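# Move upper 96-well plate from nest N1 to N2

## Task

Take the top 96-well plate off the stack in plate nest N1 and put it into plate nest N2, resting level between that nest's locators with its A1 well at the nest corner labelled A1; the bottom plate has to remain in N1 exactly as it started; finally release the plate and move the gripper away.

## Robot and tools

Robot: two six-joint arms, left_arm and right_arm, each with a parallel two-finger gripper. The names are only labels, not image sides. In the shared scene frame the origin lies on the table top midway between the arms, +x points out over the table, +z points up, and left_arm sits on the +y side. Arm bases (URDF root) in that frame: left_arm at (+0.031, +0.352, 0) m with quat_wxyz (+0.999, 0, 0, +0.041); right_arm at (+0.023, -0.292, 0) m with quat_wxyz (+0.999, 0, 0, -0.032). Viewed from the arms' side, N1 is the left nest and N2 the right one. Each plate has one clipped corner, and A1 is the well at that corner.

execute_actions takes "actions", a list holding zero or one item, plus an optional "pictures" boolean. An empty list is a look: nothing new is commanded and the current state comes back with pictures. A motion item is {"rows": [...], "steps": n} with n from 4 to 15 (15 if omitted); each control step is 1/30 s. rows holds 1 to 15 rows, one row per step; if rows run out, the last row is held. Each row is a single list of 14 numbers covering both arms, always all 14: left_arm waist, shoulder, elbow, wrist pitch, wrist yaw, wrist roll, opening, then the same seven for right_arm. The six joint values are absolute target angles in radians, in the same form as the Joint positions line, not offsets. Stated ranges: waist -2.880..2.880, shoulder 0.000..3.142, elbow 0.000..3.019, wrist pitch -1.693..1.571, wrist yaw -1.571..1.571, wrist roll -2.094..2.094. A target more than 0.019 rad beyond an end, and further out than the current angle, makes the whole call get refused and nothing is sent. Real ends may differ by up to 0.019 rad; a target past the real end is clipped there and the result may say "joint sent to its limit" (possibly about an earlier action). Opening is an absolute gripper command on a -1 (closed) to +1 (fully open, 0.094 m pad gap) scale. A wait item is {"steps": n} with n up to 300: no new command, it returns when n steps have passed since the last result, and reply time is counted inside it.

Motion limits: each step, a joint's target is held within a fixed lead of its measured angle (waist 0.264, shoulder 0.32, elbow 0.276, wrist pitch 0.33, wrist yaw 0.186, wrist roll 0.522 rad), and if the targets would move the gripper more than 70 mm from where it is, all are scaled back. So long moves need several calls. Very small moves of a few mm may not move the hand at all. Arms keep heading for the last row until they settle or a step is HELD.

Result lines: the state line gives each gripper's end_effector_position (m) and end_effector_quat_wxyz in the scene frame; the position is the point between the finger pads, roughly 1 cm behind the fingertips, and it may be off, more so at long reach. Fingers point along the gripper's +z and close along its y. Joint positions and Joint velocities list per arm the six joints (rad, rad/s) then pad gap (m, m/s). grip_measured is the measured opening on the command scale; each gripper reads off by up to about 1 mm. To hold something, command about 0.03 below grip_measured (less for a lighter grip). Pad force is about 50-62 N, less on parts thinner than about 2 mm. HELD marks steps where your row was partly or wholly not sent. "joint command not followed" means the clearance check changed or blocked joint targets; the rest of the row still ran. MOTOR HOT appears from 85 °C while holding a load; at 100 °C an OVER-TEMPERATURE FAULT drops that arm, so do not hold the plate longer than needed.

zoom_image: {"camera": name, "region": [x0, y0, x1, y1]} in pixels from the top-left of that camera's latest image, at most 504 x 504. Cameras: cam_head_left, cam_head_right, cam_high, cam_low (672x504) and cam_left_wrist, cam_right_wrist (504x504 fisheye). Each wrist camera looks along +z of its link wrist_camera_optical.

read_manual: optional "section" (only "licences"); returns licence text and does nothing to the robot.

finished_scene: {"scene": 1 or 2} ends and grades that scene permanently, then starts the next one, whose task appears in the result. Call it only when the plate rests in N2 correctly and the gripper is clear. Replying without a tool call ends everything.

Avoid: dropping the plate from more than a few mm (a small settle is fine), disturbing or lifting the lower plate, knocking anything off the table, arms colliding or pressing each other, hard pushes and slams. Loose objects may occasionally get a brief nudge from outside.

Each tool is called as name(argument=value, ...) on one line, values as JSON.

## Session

execute_actions(actions=[])

Scene clock: 0.00 s of 13200.00 s.
left_arm: end_effector_position=(+0.4598, +0.1638, +0.1292) grip_measured=+1.000 end_effector_quat_wxyz=(+0.433, -0.246, +0.857, -0.131) | right_arm: end_effector_position=(+0.2028, -0.2623, +0.2854) grip_measured=+1.000 end_effector_quat_wxyz=(-0.050, +0.777, +0.584, +0.231)
Joint positions: left_arm=[-0.651  1.303  0.641 -0.05  -0.438 -0.923  0.094] | right_arm=[-0.166  0.602  0.891 -1.625 -0.419  1.673  0.094]
Joint velocities: left_arm=[ 0.005 -0.015  0.002 -0.007  0.007 -0.022  0.   ] | right_arm=[-0.005 -0.005  0.012  0.007  0.007 -0.037  0.   ]
Motor temperatures (°C, as the motors report them): left_arm=[26 27 26 27 27 25] | right_arm=[25 25 27 25 25 25]

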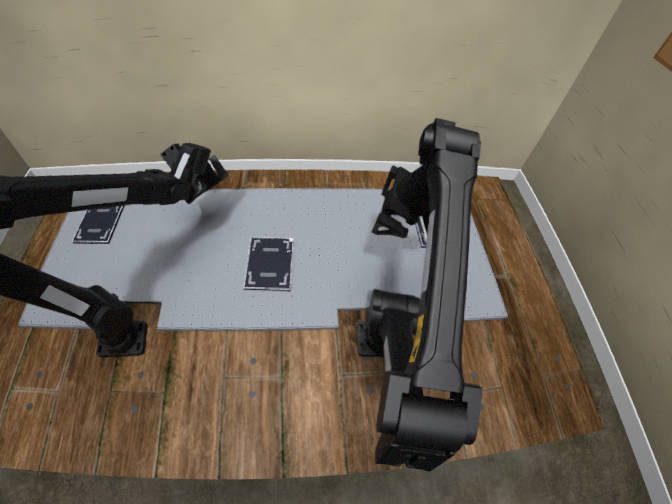

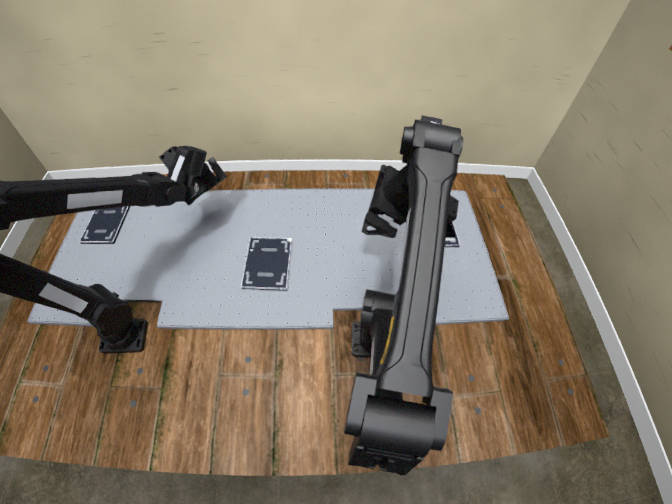

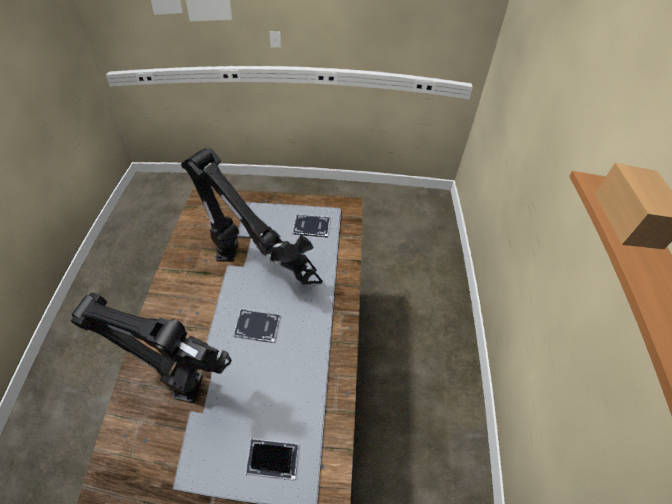

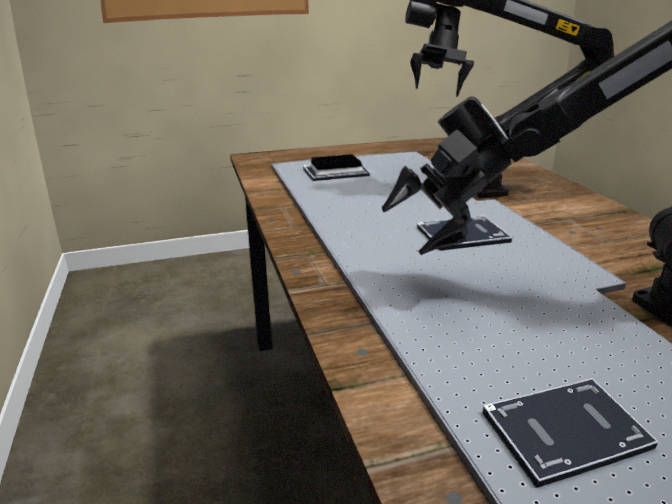

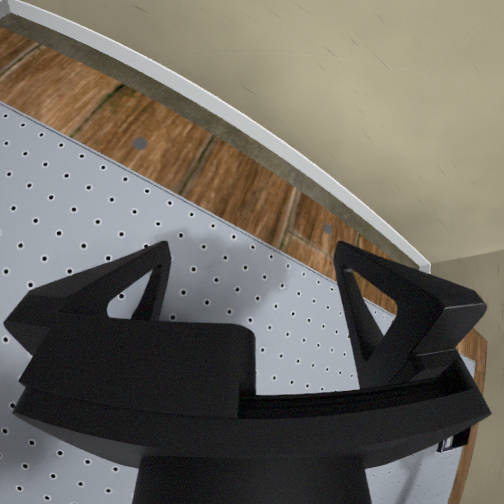

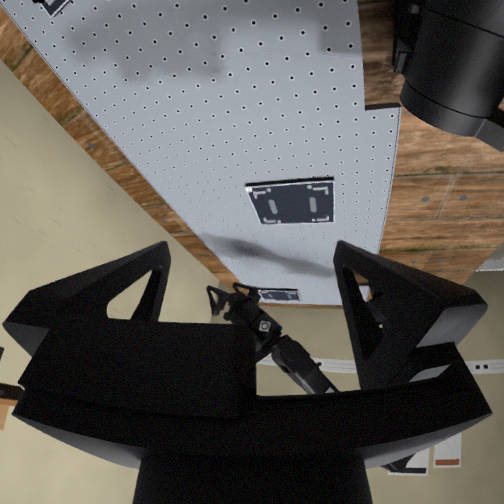

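execute_actions(actions=[{"rows":[[0.358,1.461,1.18,-1.259,0,0.44,1,-0.478,1.526,1.13,-1.146,0,-0.56,1]],"steps":15}])

execute_actions(actions=[{"steps":90}], pictures=true)

Scene clock: 0.67 s of 13200.00 s.
left_arm: end_effector_position=(+0.5259, +0.2826, +0.1273) grip_measured=+1.000 end_effector_quat_wxyz=(+0.231, -0.103, +0.966, -0.047) | right_arm: end_effector_position=(+0.3347, -0.4555, +0.2722) grip_measured=+1.000 end_effector_quat_wxyz=(+0.161, +0.734, +0.655, +0.078)
Joint positions: left_arm=[-0.229  1.453  0.995 -0.639 -0.024 -0.353  0.094] | right_arm=[-0.437  1.028  1.06  -1.246 -0.038  1.191  0.094]
Joint velocities: left_arm=[ 1.255  0.044  0.735 -1.502  0.212  1.458  0.   ] | right_arm=[-0.366  1.734  0.393  0.686  0.344 -1.692  0.   ]
Motor temperatures (°C, as the motors report them): left_arm=[26 27 26 27 27 25] | right_arm=[25 25 27 25 25 25]
Steps of this call (steps 1 to 9: nothing new was sent; steps 10 to 20: the first 11 steps of this action). Readings (joint positions):
10: left_arm=[-0.639 1.308 0.654 -0.086 -0.386 -0.880] | right_arm=[-0.173 0.609 0.895 -1.611 -0.391 1.645]
11: left_arm=[-0.613 1.322 0.684 -0.154 -0.321 -0.819] | right_arm=[-0.199 0.625 0.907 -1.578 -0.353 1.607]
13: left_arm=[-0.533 1.370 0.762 -0.279 -0.202 -0.702] | right_arm=[-0.269 0.690 0.943 -1.500 -0.278 1.530]
17: left_arm=[-0.355 1.440 0.911 -0.494 -0.055 -0.496] | right_arm=[-0.385 0.864 1.014 -1.335 -0.110 1.355]
20: the state above

Scene clock: 3.67 s of 13200.00 s.
left_arm: end_effector_position=(+0.3975, +0.5269, +0.1458) grip_measured=+1.000 end_effector_quat_wxyz=(-0.002, -0.007, +1.000, +0.000) | right_arm: end_effector_position=(+0.3840, -0.5057, +0.1160) grip_measured=+1.000 end_effector_quat_wxyz=(+0.007, -0.004, +1.000, -0.001)
Joint positions: left_arm=[ 0.364  1.454  1.127 -1.246 -0.002  0.432  0.094] | right_arm=[-0.472  1.507  1.101 -1.152 -0.005 -0.546  0.094]
Joint velocities: left_arm=[ 0.005 -0.015  0.007 -0.012 -0.081 -0.066  0.   ] | right_arm=[-0.005  0.005  0.007 -0.012 -0.037  0.007  0.   ]
Motor temperatures (°C, as the motors report them): left_arm=[26 27 27 27 27 25] | right_arm=[25 25 28 25 25 25]
Kept back: nothing.
Steps of this call (steps 1 to 4: the last 4 steps of your previous action; steps 5 to 60: the robot went on to your last target; steps 61 to 90: nothing new was sent). Readings (joint positions):
1: left_arm=[-0.185 1.453 1.019 -0.690 -0.018 -0.302] | right_arm=[-0.448 1.087 1.073 -1.225 -0.027 1.133]
2: left_arm=[-0.141 1.453 1.041 -0.743 -0.014 -0.249] | right_arm=[-0.456 1.147 1.083 -1.208 -0.019 1.075]
4: left_arm=[-0.048 1.453 1.076 -0.851 -0.009 -0.141] | right_arm=[-0.465 1.271 1.094 -1.184 -0.012 0.961]
8: left_arm=[0.155 1.453 1.105 -1.063 -0.006 0.070] | right_arm=[-0.471 1.509 1.101 -1.153 -0.005 0.610]
90: the state above
All arms were judged still, so your last target was given up. Only a new action makes them travel on or press farther. Fingers that are still opening or closing keep moving.

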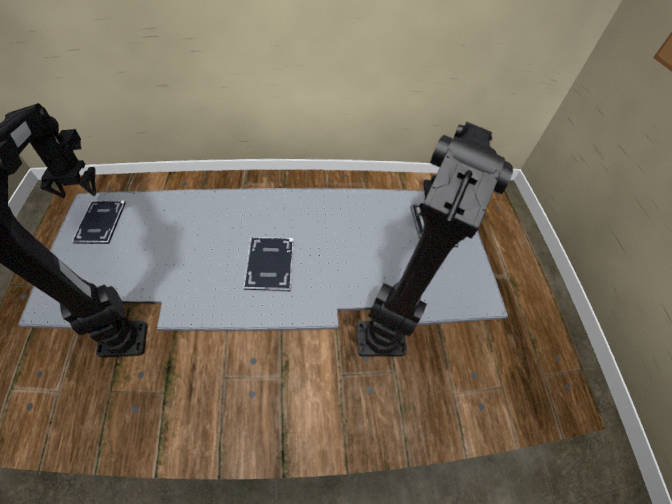

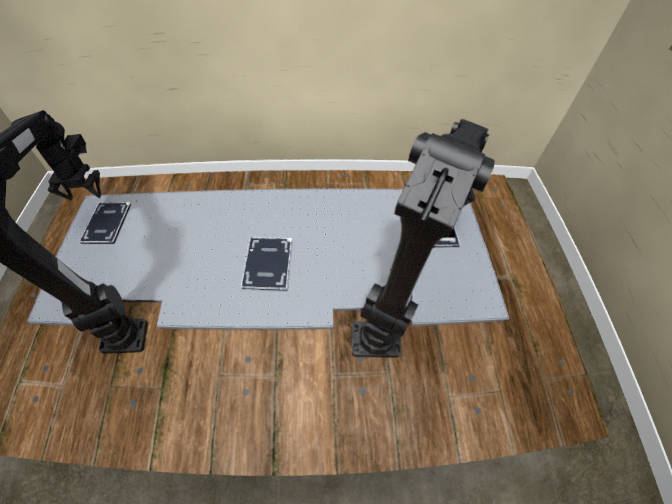

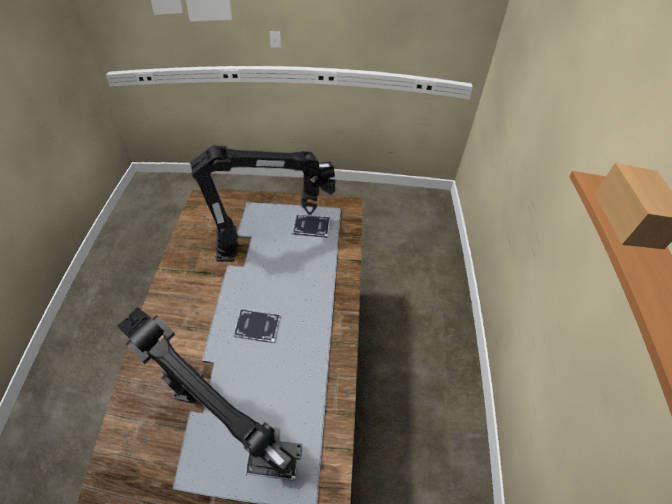

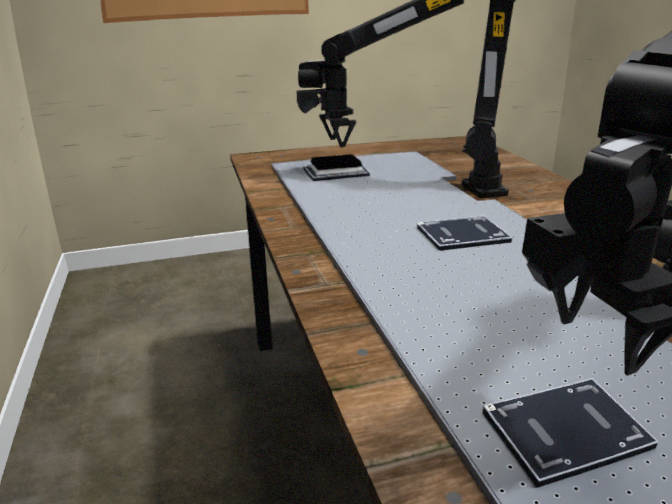

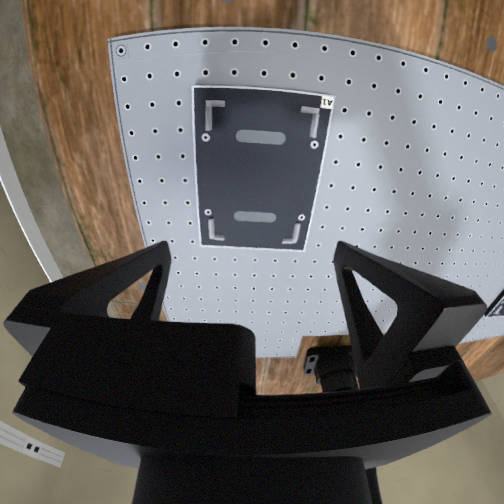

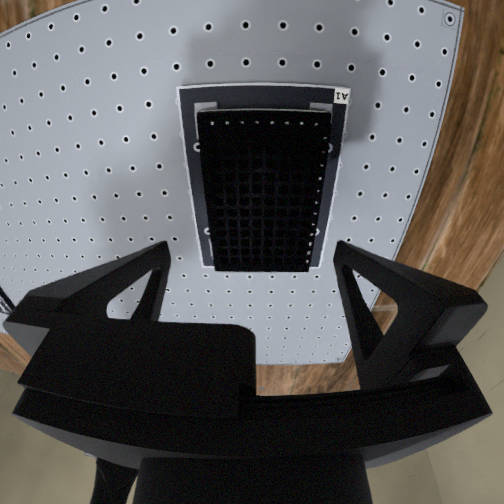

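zoom_image(camera="cam_right_wrist", region=[160,70,370,290])

Region (160, 70, 370, 290) of cam_right_wrist's 504x504 image, scaled by 2.291, with more detail than that image has; it fills the left 481 columns of this view, and the rest is white.

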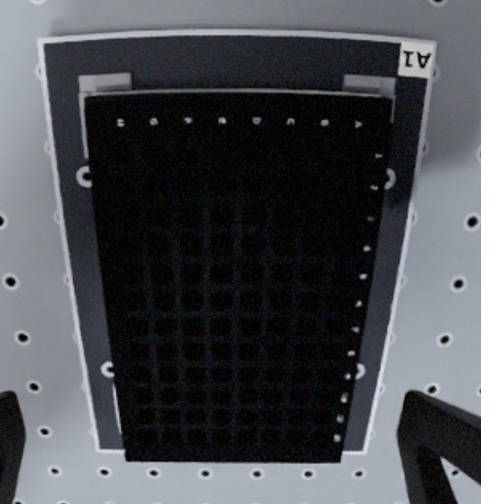

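execute_actions(actions=[{"rows":[[0.358,1.461,1.18,-1.259,0,0.44,1,-0.487,1.57,1.11,-1.09,0,-0.55,1]],"steps":15}])

execute_actions(actions=[{"rows":[[0.358,1.461,1.18,-1.259,0,0.44,1,-0.487,1.63,1.035,-0.984,0,-0.55,1]],"steps":15}])

execute_actions(actions=[{"steps":20}], pictures=true)

Scene clock: 4.37 s of 13200.00 s.
left_arm: end_effector_position=(+0.3975, +0.5269, +0.1458) grip_measured=+1.000 end_effector_quat_wxyz=(-0.002, -0.007, +1.000, +0.000) | right_arm: end_effector_position=(+0.3914, -0.5147, +0.0934) grip_measured=+1.000 end_effector_quat_wxyz=(+0.004, +0.000, +1.000, +0.000)
Joint positions: left_arm=[ 0.364  1.454  1.127 -1.246 -0.002  0.432  0.094] | right_arm=[-0.481  1.564  1.101 -1.101 -0.005 -0.546  0.094]
Joint velocities: left_arm=[-0.034  0.005 -0.017  0.007  0.037 -0.037  0.   ] | right_arm=[ 0.005 -0.015 -0.017 -0.007  0.051  0.007  0.   ]
Motor temperatures (°C, as the motors report them): left_arm=[26 27 27 27 27 25] | right_arm=[25 25 28 25 25 25]
Steps of this call (steps 1 to 10: nothing new was sent; steps 11 to 21: the first 11 steps of this action). Readings (joint positions):
11: left_arm=[0.364 1.454 1.127 -1.246 -0.002 0.432] | right_arm=[-0.472 1.509 1.101 -1.145 -0.005 -0.546]
12: left_arm=[0.364 1.454 1.127 -1.246 -0.002 0.432] | right_arm=[-0.473 1.514 1.101 -1.130 -0.005 -0.546]
14: left_arm=[0.364 1.454 1.127 -1.246 -0.002 0.432] | right_arm=[-0.476 1.530 1.101 -1.109 -0.005 -0.546]
18: left_arm=[0.364 1.454 1.127 -1.246 -0.002 0.432] | right_arm=[-0.481 1.559 1.101 -1.102 -0.005 -0.546]
21: the state above

Scene clock: 4.87 s of 13200.00 s.
left_arm: end_effector_position=(+0.3975, +0.5269, +0.1458) grip_measured=+1.000 end_effector_quat_wxyz=(-0.002, -0.007, +1.000, +0.000) | right_arm: end_effector_position=(+0.3842, -0.5103, +0.0437) grip_measured=+1.000 end_effector_quat_wxyz=(-0.009, +0.000, +1.000, +0.008)
Joint positions: left_arm=[ 0.364  1.454  1.127 -1.246 -0.002  0.432  0.094] | right_arm=[-0.481  1.631  1.033 -0.997 -0.005 -0.546  0.094]
Joint velocities: left_arm=[-0.005  0.015 -0.022 -0.002 -0.022 -0.037  0.   ] | right_arm=[-0.005  0.015 -0.002  0.012  0.007 -0.022  0.   ]
Motor temperatures (°C, as the motors report them): left_arm=[26 27 28 27 27 25] | right_arm=[25 25 28 25 25 25]
Steps of this call (steps 1 to 4: the last 4 steps of your previous action; steps 5 to 15: the first 11 steps of this action). Readings (joint positions):
5: left_arm=[0.364 1.454 1.127 -1.246 -0.002 0.432] | right_arm=[-0.481 1.565 1.094 -1.082 -0.005 -0.546]
6: left_arm=[0.364 1.454 1.127 -1.246 -0.002 0.432] | right_arm=[-0.481 1.565 1.082 -1.047 -0.005 -0.546]
8: left_arm=[0.364 1.454 1.127 -1.246 -0.002 0.432] | right_arm=[-0.481 1.582 1.059 -1.009 -0.005 -0.546]
12: left_arm=[0.364 1.454 1.127 -1.246 -0.002 0.432] | right_arm=[-0.481 1.622 1.036 -0.998 -0.005 -0.546]
15: the state above

Scene clock: 5.53 s of 13200.00 s.
left_arm: end_effector_position=(+0.3975, +0.5269, +0.1458) grip_measured=+1.000 end_effector_quat_wxyz=(-0.002, -0.007, +1.000, +0.000) | right_arm: end_effector_position=(+0.3848, -0.5106, +0.0440) grip_measured=+1.000 end_effector_quat_wxyz=(-0.008, +0.000, +1.000, +0.007)
Joint positions: left_arm=[ 0.364  1.454  1.127 -1.246 -0.002  0.432  0.094] | right_arm=[-0.481  1.63   1.033 -0.995 -0.005 -0.546  0.094]
Joint velocities: left_arm=[-0.015  0.005  0.017 -0.017 -0.022  0.037  0.   ] | right_arm=[ 0.005 -0.005  0.007 -0.007  0.051 -0.037  0.   ]
Motor temperatures (°C, as the motors report them): left_arm=[26 27 28 27 27 25] | right_arm=[25 25 28 25 25 25]
Kept back: nothing.
Steps of this call (steps 1 to 4: the last 4 steps of your previous action; steps 5 to 15: the robot went on to your last target; steps 16 to 20: nothing new was sent). Readings (joint positions):
1: left_arm=[0.364 1.454 1.127 -1.246 -0.002 0.432] | right_arm=[-0.481 1.630 1.033 -0.997 -0.005 -0.546]
2: left_arm=[0.364 1.454 1.127 -1.246 -0.002 0.432] | right_arm=[-0.481 1.630 1.033 -0.995 -0.005 -0.546]
4: left_arm=[0.364 1.454 1.127 -1.246 -0.002 0.432] | right_arm=[-0.481 1.630 1.033 -0.995 -0.005 -0.546]
8: left_arm=[0.364 1.454 1.127 -1.246 -0.002 0.432] | right_arm=[-0.481 1.630 1.033 -0.995 -0.005 -0.546]
20: the state above
All arms were judged still, so your last target was given up. Only a new action makes them travel on or press farther. Fingers that are still opening or closing keep moving.

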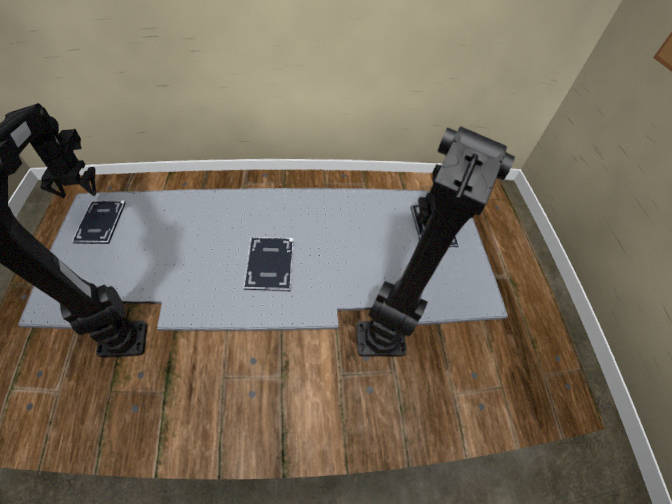

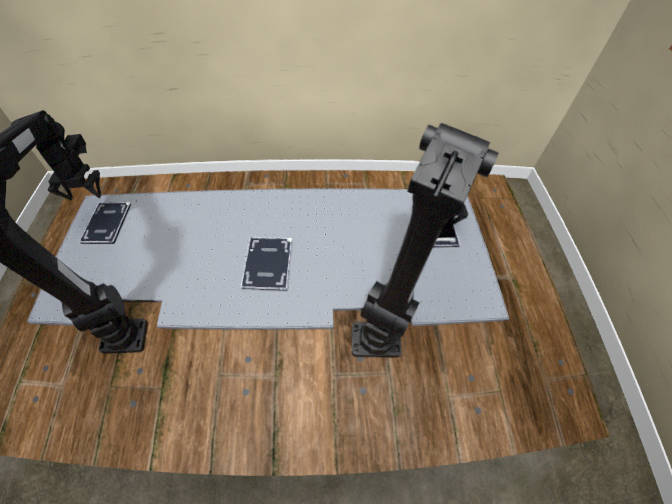

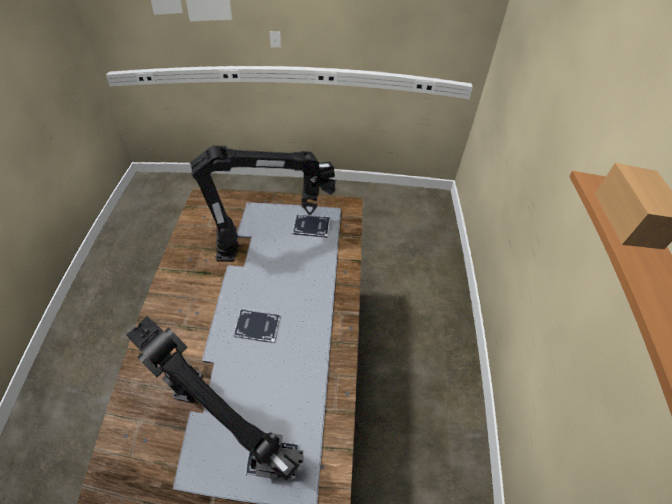

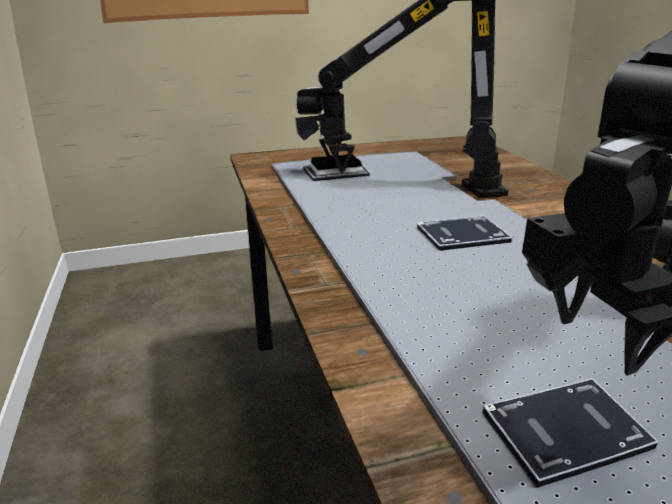

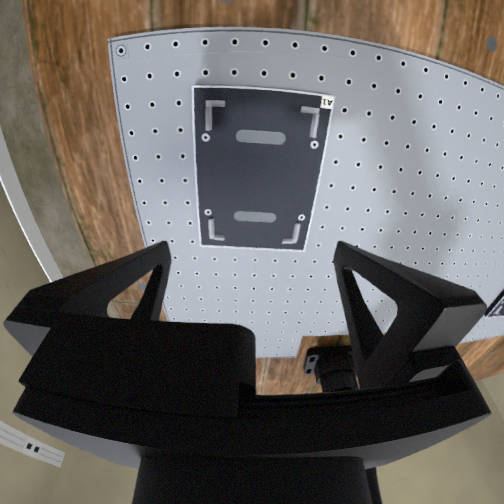

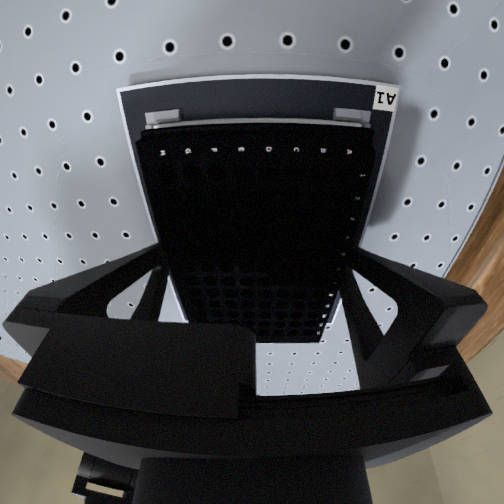

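zoom_image(camera="cam_low", region=[280,120,400,200])

Region (280, 120, 400, 200) of cam_low's 672x504 image, scaled by 4.200, with more detail than that image has.

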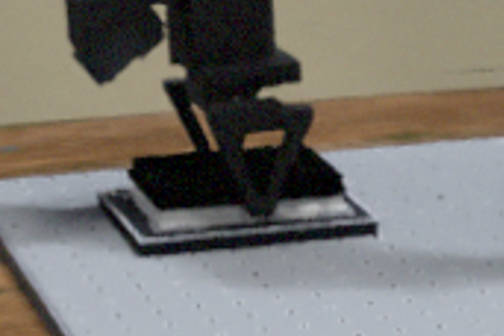

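execute_actions(actions=[{"rows":[[0.358,1.461,1.18,-1.259,0,0.44,1,-0.49,1.606,1.035,-0.984,0,-0.55,1]],"steps":15}])

execute_actions(actions=[{"steps":10}], pictures=true)

zoom_image(camera="cam_low", region=[280,120,400,200])

Scene clock: 6.13 s of 13200.00 s.
left_arm: end_effector_position=(+0.3975, +0.5269, +0.1458) grip_measured=+1.000 end_effector_quat_wxyz=(-0.002, -0.007, +1.000, +0.000) | right_arm: end_effector_position=(+0.3862, -0.5123, +0.0543) grip_measured=+1.000 end_effector_quat_wxyz=(+0.003, +0.001, +1.000, +0.001)
Joint positions: left_arm=[ 0.364  1.454  1.127 -1.246 -0.002  0.432  0.094] | right_arm=[-0.482  1.604  1.033 -0.995 -0.005 -0.546  0.094]
Joint velocities: left_arm=[-0.005 -0.015  0.007  0.002 -0.051  0.037  0.   ] | right_arm=[-0.015 -0.015 -0.017  0.007 -0.037  0.051  0.   ]
Motor temperatures (°C, as the motors report them): left_arm=[26 27 28 27 27 25] | right_arm=[25 25 28 25 25 25]
Steps of this call (steps 1 to 7: nothing new was sent; steps 8 to 18: the first 11 steps of this action). Readings (joint positions):
8: left_arm=[0.364 1.454 1.127 -1.246 -0.002 0.432] | right_arm=[-0.481 1.629 1.033 -0.995 -0.005 -0.546]
9: left_arm=[0.364 1.454 1.127 -1.246 -0.002 0.432] | right_arm=[-0.481 1.627 1.033 -0.995 -0.005 -0.546]
11: left_arm=[0.364 1.454 1.127 -1.246 -0.002 0.432] | right_arm=[-0.482 1.620 1.033 -0.995 -0.005 -0.546]
15: left_arm=[0.364 1.454 1.127 -1.246 -0.002 0.432] | right_arm=[-0.482 1.607 1.033 -0.995 -0.005 -0.546]
18: the state above

Scene clock: 6.47 s of 13200.00 s.
left_arm: end_effector_position=(+0.3975, +0.5269, +0.1458) grip_measured=+1.000 end_effector_quat_wxyz=(-0.002, -0.007, +1.000, +0.000) | right_arm: end_effector_position=(+0.3862, -0.5123, +0.0543) grip_measured=+1.000 end_effector_quat_wxyz=(+0.003, +0.001, +1.000, +0.001)
Joint positions: left_arm=[ 0.364  1.454  1.127 -1.246 -0.002  0.432  0.094] | right_arm=[-0.482  1.604  1.033 -0.995 -0.005 -0.546  0.094]
Joint velocities: left_arm=[-0.005 -0.005  0.002 -0.012 -0.051 -0.007  0.   ] | right_arm=[-0.015 -0.005 -0.002 -0.017 -0.066 -0.037  0.   ]
Motor temperatures (°C, as the motors report them): left_arm=[26 27 28 27 27 25] | right_arm=[25 25 28 25 25 25]
Kept back: nothing.
Steps of this call (steps 1 to 4: the last 4 steps of your previous action; steps 5 to 10: the robot went on to your last target). Readings (joint positions):
1: left_arm=[0.364 1.454 1.127 -1.246 -0.002 0.432] | right_arm=[-0.482 1.604 1.033 -0.995 -0.005 -0.546]
2: left_arm=[0.364 1.454 1.127 -1.246 -0.002 0.432] | right_arm=[-0.482 1.604 1.033 -0.995 -0.005 -0.546]
4: left_arm=[0.364 1.454 1.127 -1.246 -0.002 0.432] | right_arm=[-0.482 1.604 1.033 -0.995 -0.005 -0.546]
8: left_arm=[0.364 1.454 1.127 -1.246 -0.002 0.432] | right_arm=[-0.482 1.604 1.033 -0.995 -0.005 -0.546]
10: the state above

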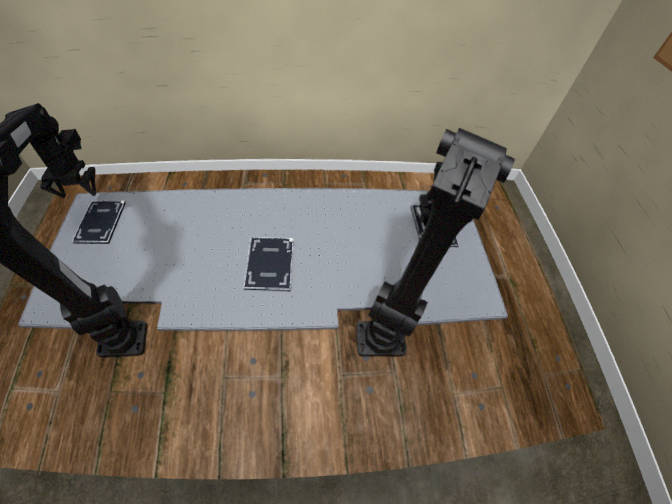

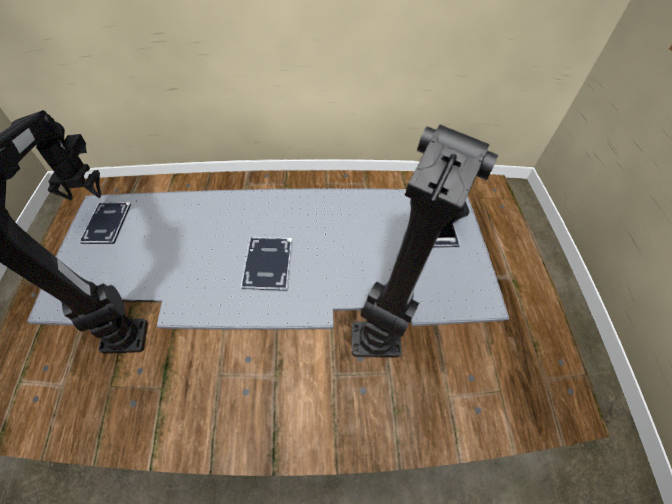

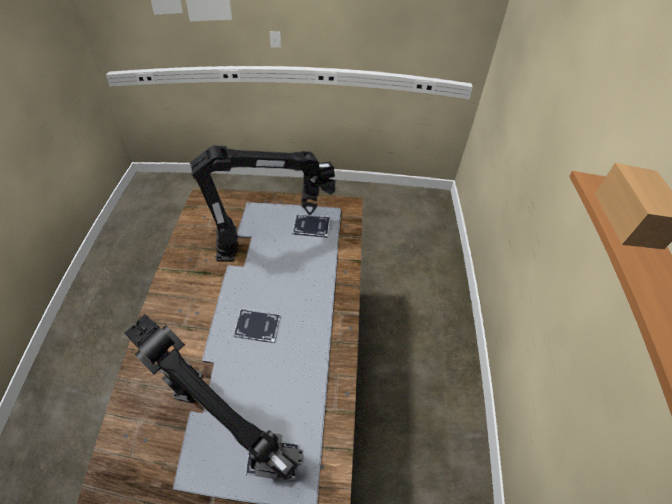

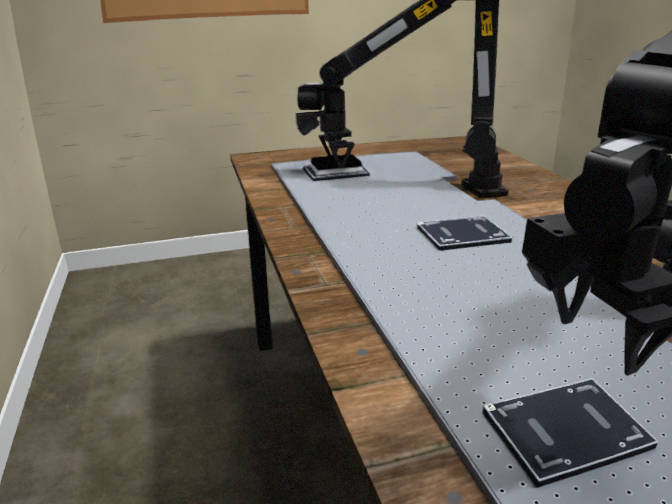

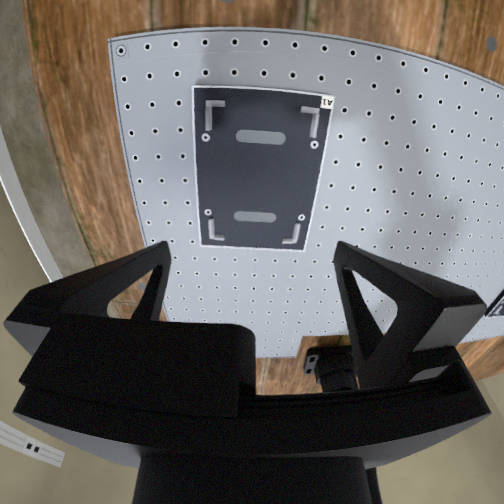

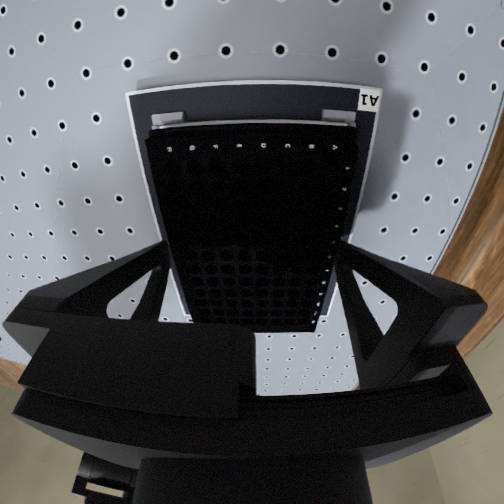

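Region (280, 120, 400, 200) of cam_low's 672x504 image, scaled by 4.200, with more detail than that image has.

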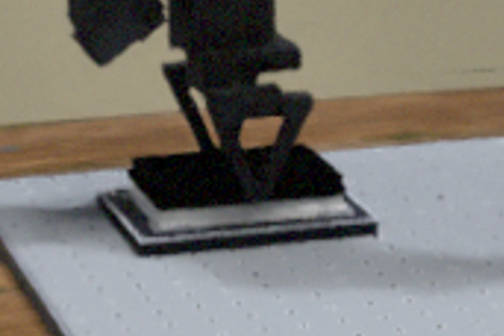

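execute_actions(actions=[{"rows":[[0.358,1.461,1.18,-1.259,0,0.44,1,-0.49,1.604,1.035,-0.984,0,-0.55,0.7]],"steps":15}])

execute_actions(actions=[{"rows":[[0.358,1.461,1.18,-1.259,0,0.44,1,-0.49,1.59,1.09,-1.03,0,-0.55,0.7],[0.358,1.461,1.18,-1.259,0,0.44,1,-0.49,1.58,1.1,-1.05,0,-0.55,0.7],[0.358,1.461,1.18,-1.259,0,0.44,1,-0.49,1.565,1.11,-1.07,0,-0.55,0.7],[0.358,1.461,1.18,-1.259,0,0.44,1,-0.49,1.55,1.12,-1.09,0,-0.55,0.7],[0.358,1.461,1.18,-1.259,0,0.44,1,-0.49,1.535,1.13,-1.12,0,-0.55,0.7],[0.358,1.461,1.18,-1.259,0,0.44,1,-0.49,1.52,1.14,-1.15,0,-0.55,0.7]],"steps":15}])

execute_actions(actions=[{"steps":15}], pictures=true)

Scene clock: 7.80 s of 13200.00 s.
left_arm: end_effector_position=(+0.3975, +0.5269, +0.1458) grip_measured=+1.000 end_effector_quat_wxyz=(-0.002, -0.007, +1.000, +0.000) | right_arm: end_effector_position=(+0.3862, -0.5128, +0.0543) grip_measured=+0.769 end_effector_quat_wxyz=(+0.003, +0.001, +1.000, -0.000)
Joint positions: left_arm=[ 0.364  1.454  1.127 -1.246 -0.002  0.432  0.094] | right_arm=[-0.483  1.604  1.033 -0.994 -0.003 -0.546  0.083]
Joint velocities: left_arm=[-0.005  0.015 -0.007 -0.012  0.022 -0.022  0.   ] | right_arm=[ 0.005  0.005 -0.002 -0.002 -0.022 -0.051  0.001]
Motor temperatures (°C, as the motors report them): left_arm=[26 27 28 27 27 25] | right_arm=[25 25 28 25 25 25]
Steps of this call (steps 1 to 15: the robot went on to your last target; steps 16 to 29: nothing new was sent; steps 30 to 40: the first 11 steps of this action). Readings (joint positions):
30: left_arm=[0.364 1.454 1.127 -1.246 -0.002 0.432] | right_arm=[-0.482 1.604 1.033 -0.995 -0.005 -0.546]
31: left_arm=[0.364 1.454 1.127 -1.246 -0.002 0.432] | right_arm=[-0.482 1.604 1.033 -0.994 -0.003 -0.546]
33: left_arm=[0.364 1.454 1.127 -1.246 -0.002 0.432] | right_arm=[-0.483 1.604 1.033 -0.994 -0.003 -0.546]
37: left_arm=[0.364 1.454 1.127 -1.246 -0.002 0.432] | right_arm=[-0.483 1.604 1.033 -0.994 -0.003 -0.546]
40: the state above

Scene clock: 8.30 s of 13200.00 s.
left_arm: end_effector_position=(+0.3975, +0.5269, +0.1458) grip_measured=+1.000 end_effector_quat_wxyz=(-0.002, -0.007, +1.000, +0.000) | right_arm: end_effector_position=(+0.3853, -0.5125, +0.1152) grip_measured=+0.769 end_effector_quat_wxyz=(+0.012, +0.001, +1.000, -0.006)
Joint positions: left_arm=[ 0.364  1.454  1.127 -1.246 -0.002  0.432  0.094] | right_arm=[-0.483  1.511  1.103 -1.136 -0.002 -0.546  0.083]
Joint velocities: left_arm=[-0.005 -0.015  0.017 -0.012 -0.066  0.007  0.   ] | right_arm=[-0.005 -0.259  0.129 -0.056 -0.022 -0.051  0.   ]
Motor temperatures (°C, as the motors report them): left_arm=[26 27 28 27 27 25] | right_arm=[25 25 29 25 25 25]
Steps of this call (steps 1 to 4: the last 4 steps of your previous action; steps 5 to 15: the first 11 steps of this action). Readings (joint positions):
5: left_arm=[0.364 1.454 1.127 -1.246 -0.002 0.432] | right_arm=[-0.483 1.604 1.035 -0.998 -0.003 -0.546]
6: left_arm=[0.364 1.454 1.127 -1.246 -0.002 0.432] | right_arm=[-0.483 1.604 1.039 -1.009 -0.002 -0.546]
8: left_arm=[0.364 1.454 1.127 -1.246 -0.002 0.432] | right_arm=[-0.483 1.598 1.054 -1.041 -0.002 -0.546]
12: left_arm=[0.364 1.454 1.127 -1.246 -0.002 0.432] | right_arm=[-0.483 1.551 1.087 -1.122 -0.002 -0.546]
15: the state above

Scene clock: 8.80 s of 13200.00 s.
left_arm: end_effector_position=(+0.3975, +0.5269, +0.1458) grip_measured=+1.000 end_effector_quat_wxyz=(-0.002, -0.007, +1.000, +0.000) | right_arm: end_effector_position=(+0.3871, -0.5136, +0.1210) grip_measured=+0.769 end_effector_quat_wxyz=(+0.017, +0.001, +1.000, -0.009)
Joint positions: left_arm=[ 0.364  1.454  1.127 -1.246 -0.002  0.432  0.094] | right_arm=[-0.483  1.503  1.11  -1.14  -0.002 -0.546  0.083]
Joint velocities: left_arm=[-0.005 -0.015 -0.017 -0.012 -0.022 -0.037  0.   ] | right_arm=[-0.005 -0.005  0.002 -0.012 -0.022 -0.051  0.   ]
Motor temperatures (°C, as the motors report them): left_arm=[26 27 29 27 27 25] | right_arm=[25 25 29 25 25 25]
Kept back: nothing.
Steps of this call (steps 1 to 4: the last 4 steps of your previous action; steps 5 to 15: the robot went on to your last target). Readings (joint positions):
1: left_arm=[0.364 1.454 1.127 -1.246 -0.002 0.432] | right_arm=[-0.483 1.504 1.107 -1.137 -0.002 -0.546]
2: left_arm=[0.364 1.454 1.127 -1.246 -0.002 0.432] | right_arm=[-0.483 1.499 1.109 -1.138 -0.002 -0.546]
4: left_arm=[0.364 1.454 1.127 -1.246 -0.002 0.432] | right_arm=[-0.483 1.498 1.110 -1.138 -0.002 -0.546]
8: left_arm=[0.364 1.454 1.127 -1.246 -0.002 0.432] | right_arm=[-0.483 1.502 1.110 -1.140 -0.002 -0.546]
15: the state above
All arms were judged still, so your last target was given up. Only a new action makes them travel on or press farther. Fingers that are still opening or closing keep moving.

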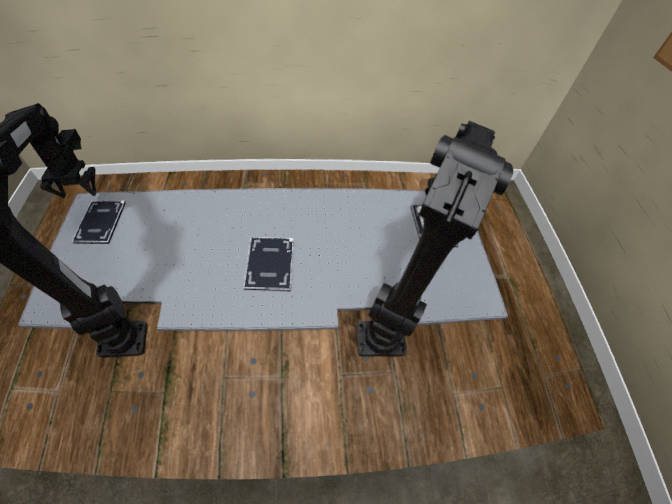

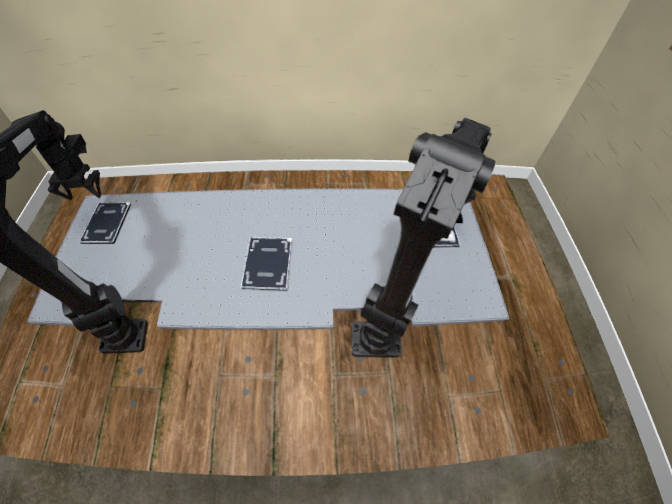

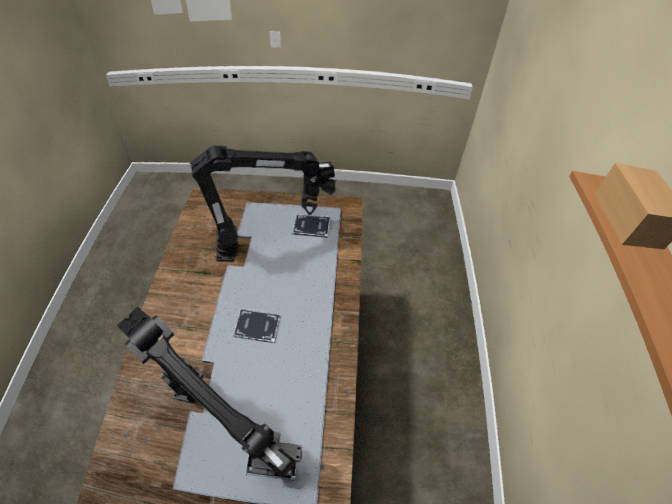

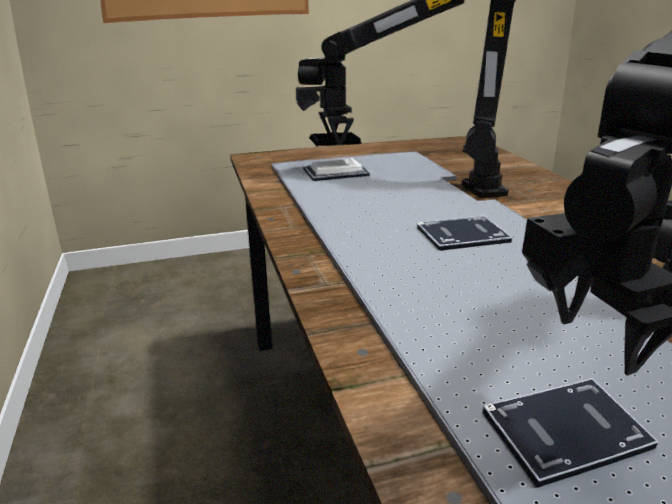

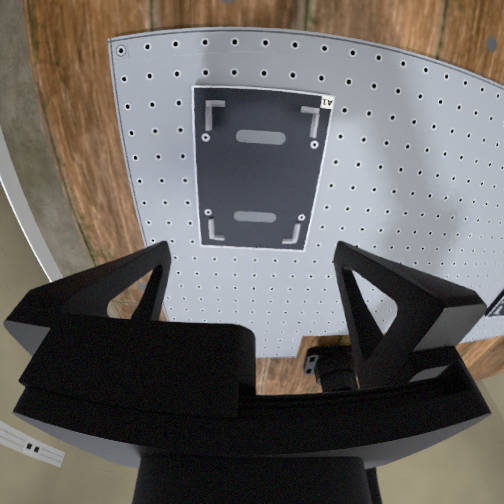

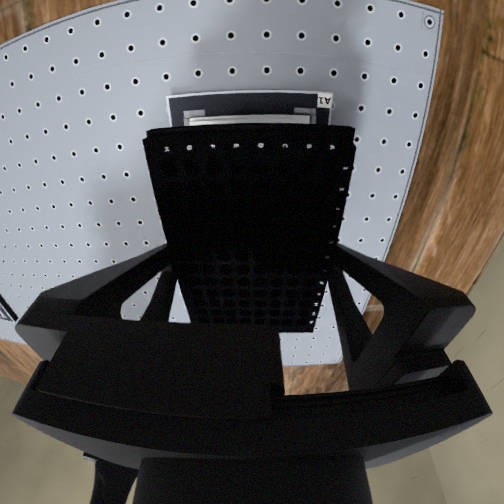

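execute_actions(actions=[{"rows":[[0.358,1.461,1.18,-1.259,0,0.44,1,0.758,1.731,1.37,-1.178,0,0.7,0.7]],"steps":15}])

execute_actions(actions=[{"steps":60}])

execute_actions(actions=[{"rows":[[0.358,1.461,1.18,-1.259,0,0.44,1,0.758,1.79,1.275,-1.04,0,0.7,0.7]],"steps":15}])

execute_actions(actions=[{"steps":20}])

Scene clock: 9.33 s of 13200.00 s.
left_arm: end_effector_position=(+0.3975, +0.5269, +0.1458) grip_measured=+1.000 end_effector_quat_wxyz=(-0.002, -0.007, +1.000, +0.000) | right_arm: end_effector_position=(+0.5057, -0.3765, +0.1031) grip_measured=+0.769 end_effector_quat_wxyz=(+0.006, +0.074, +0.997, -0.002)
Joint positions: left_arm=[ 0.364  1.454  1.127 -1.246 -0.002  0.432  0.094] | right_arm=[-0.108  1.693  1.292 -1.158  0.002 -0.024  0.083]
Joint velocities: left_arm=[-0.005 -0.005 -0.002 -0.022  0.051 -0.037  0.   ] | right_arm=[1.372 0.239 0.071 0.007 0.007 1.37  0.001]
Motor temperatures (°C, as the motors report them): left_arm=[26 27 29 27 27 25] | right_arm=[25 25 29 25 25 25]
Steps of this call (steps 1 to 5: nothing new was sent; steps 6 to 16: the first 11 steps of this action). Readings (joint positions):
6: left_arm=[0.364 1.454 1.127 -1.246 -0.002 0.432] | right_arm=[-0.475 1.509 1.118 -1.145 0.000 -0.512]
7: left_arm=[0.364 1.454 1.127 -1.246 -0.002 0.432] | right_arm=[-0.460 1.524 1.138 -1.154 0.002 -0.465]
9: left_arm=[0.364 1.454 1.127 -1.246 -0.002 0.432] | right_arm=[-0.401 1.571 1.190 -1.158 0.002 -0.372]
13: left_arm=[0.364 1.454 1.127 -1.246 -0.002 0.432] | right_arm=[-0.244 1.657 1.271 -1.158 0.002 -0.176]
16: the state above

Scene clock: 11.33 s of 13200.00 s.
left_arm: end_effector_position=(+0.3975, +0.5269, +0.1458) grip_measured=+1.000 end_effector_quat_wxyz=(-0.002, -0.007, +1.000, +0.000) | right_arm: end_effector_position=(+0.4129, +0.0277, +0.1067) grip_measured=+0.769 end_effector_quat_wxyz=(+0.007, -0.000, +1.000, +0.008)
Joint positions: left_arm=[ 0.364  1.454  1.127 -1.246 -0.002  0.432  0.094] | right_arm=[ 0.751  1.718  1.335 -1.168 -0.003  0.685  0.083]
Joint velocities: left_arm=[-0.005 -0.015 -0.002 -0.002 -0.007  0.022  0.   ] | right_arm=[-0.005 -0.015 -0.002  0.002  0.022  0.007 -0.001]
Motor temperatures (°C, as the motors report them): left_arm=[26 27 29 27 27 25] | right_arm=[25 25 29 25 25 25]
Kept back: nothing.
Steps of this call (steps 1 to 4: the last 4 steps of your previous action; steps 5 to 45: the robot went on to your last target; steps 46 to 60: nothing new was sent). Readings (joint positions):
1: left_arm=[0.364 1.454 1.127 -1.246 -0.002 0.432] | right_arm=[-0.060 1.700 1.294 -1.158 0.002 0.026]
2: left_arm=[0.364 1.454 1.127 -1.246 -0.002 0.432] | right_arm=[-0.013 1.706 1.294 -1.158 0.002 0.075]
4: left_arm=[0.364 1.454 1.127 -1.246 -0.002 0.432] | right_arm=[0.085 1.712 1.295 -1.158 0.002 0.175]
8: left_arm=[0.364 1.454 1.127 -1.246 -0.002 0.432] | right_arm=[0.281 1.715 1.295 -1.158 0.002 0.350]
60: the state above
All arms were judged still, so your last target was given up. Only a new action makes them travel on or press farther. Fingers that are still opening or closing keep moving.

Scene clock: 11.70 s of 13200.00 s.
left_arm: end_effector_position=(+0.3975, +0.5269, +0.1458) grip_measured=+1.000 end_effector_quat_wxyz=(-0.002, -0.007, +1.000, +0.000) | right_arm: end_effector_position=(+0.4114, +0.0266, +0.0490) grip_measured=+0.769 end_effector_quat_wxyz=(-0.002, -0.000, +1.000, +0.000)
Joint positions: left_arm=[ 0.364  1.454  1.127 -1.246 -0.002  0.432  0.094] | right_arm=[ 0.751  1.792  1.271 -1.053 -0.003  0.685  0.083]
Joint velocities: left_arm=[ 0.005 -0.015 -0.022 -0.007 -0.007  0.095  0.   ] | right_arm=[-0.005  0.015 -0.022 -0.012 -0.037  0.007 -0.001]
Motor temperatures (°C, as the motors report them): left_arm=[26 27 29 27 27 25] | right_arm=[25 25 29 25 25 25]
Steps of this call (steps 1 to 11: the first 11 steps of this action). Readings (joint positions):
1: left_arm=[0.364 1.454 1.127 -1.246 -0.002 0.432] | right_arm=[0.751 1.719 1.327 -1.148 -0.003 0.685]
2: left_arm=[0.364 1.454 1.127 -1.246 -0.002 0.432] | right_arm=[0.751 1.720 1.316 -1.110 -0.003 0.685]
4: left_arm=[0.364 1.454 1.127 -1.246 -0.002 0.432] | right_arm=[0.751 1.736 1.297 -1.068 -0.003 0.685]
8: left_arm=[0.364 1.454 1.127 -1.246 -0.002 0.432] | right_arm=[0.751 1.779 1.278 -1.053 -0.003 0.685]
11: the state above

Scene clock: 12.37 s of 13200.00 s.
left_arm: end_effector_position=(+0.3975, +0.5269, +0.1458) grip_measured=+1.000 end_effector_quat_wxyz=(-0.002, -0.007, +1.000, +0.000) | right_arm: end_effector_position=(+0.4118, +0.0269, +0.0493) grip_measured=+0.769 end_effector_quat_wxyz=(-0.001, -0.000, +1.000, +0.001)
Joint positions: left_arm=[ 0.364  1.454  1.127 -1.246 -0.002  0.432  0.094] | right_arm=[ 0.751  1.792  1.271 -1.05  -0.003  0.685  0.083]
Joint velocities: left_arm=[-0.015 -0.005 -0.002  0.022 -0.022  0.007  0.   ] | right_arm=[-0.005 -0.015  0.007 -0.017 -0.007 -0.051 -0.   ]
Motor temperatures (°C, as the motors report them): left_arm=[26 27 29 27 27 25] | right_arm=[25 25 29 25 25 25]
Kept back: nothing.
Steps of this call (steps 1 to 4: the last 4 steps of your previous action; steps 5 to 15: the robot went on to your last target; steps 16 to 20: nothing new was sent). Readings (joint positions):
1: left_arm=[0.364 1.454 1.127 -1.246 -0.002 0.432] | right_arm=[0.751 1.793 1.271 -1.053 -0.003 0.685]
2: left_arm=[0.364 1.454 1.127 -1.246 -0.002 0.432] | right_arm=[0.751 1.793 1.271 -1.053 -0.003 0.685]
4: left_arm=[0.364 1.454 1.127 -1.246 -0.002 0.432] | right_arm=[0.751 1.792 1.271 -1.051 -0.003 0.685]
8: left_arm=[0.364 1.454 1.127 -1.246 -0.002 0.432] | right_arm=[0.751 1.792 1.271 -1.050 -0.003 0.685]
20: the state above
All arms were judged still, so your last target was given up. Only a new action makes them travel on or press farther. Fingers that are still opening or closing keep moving.


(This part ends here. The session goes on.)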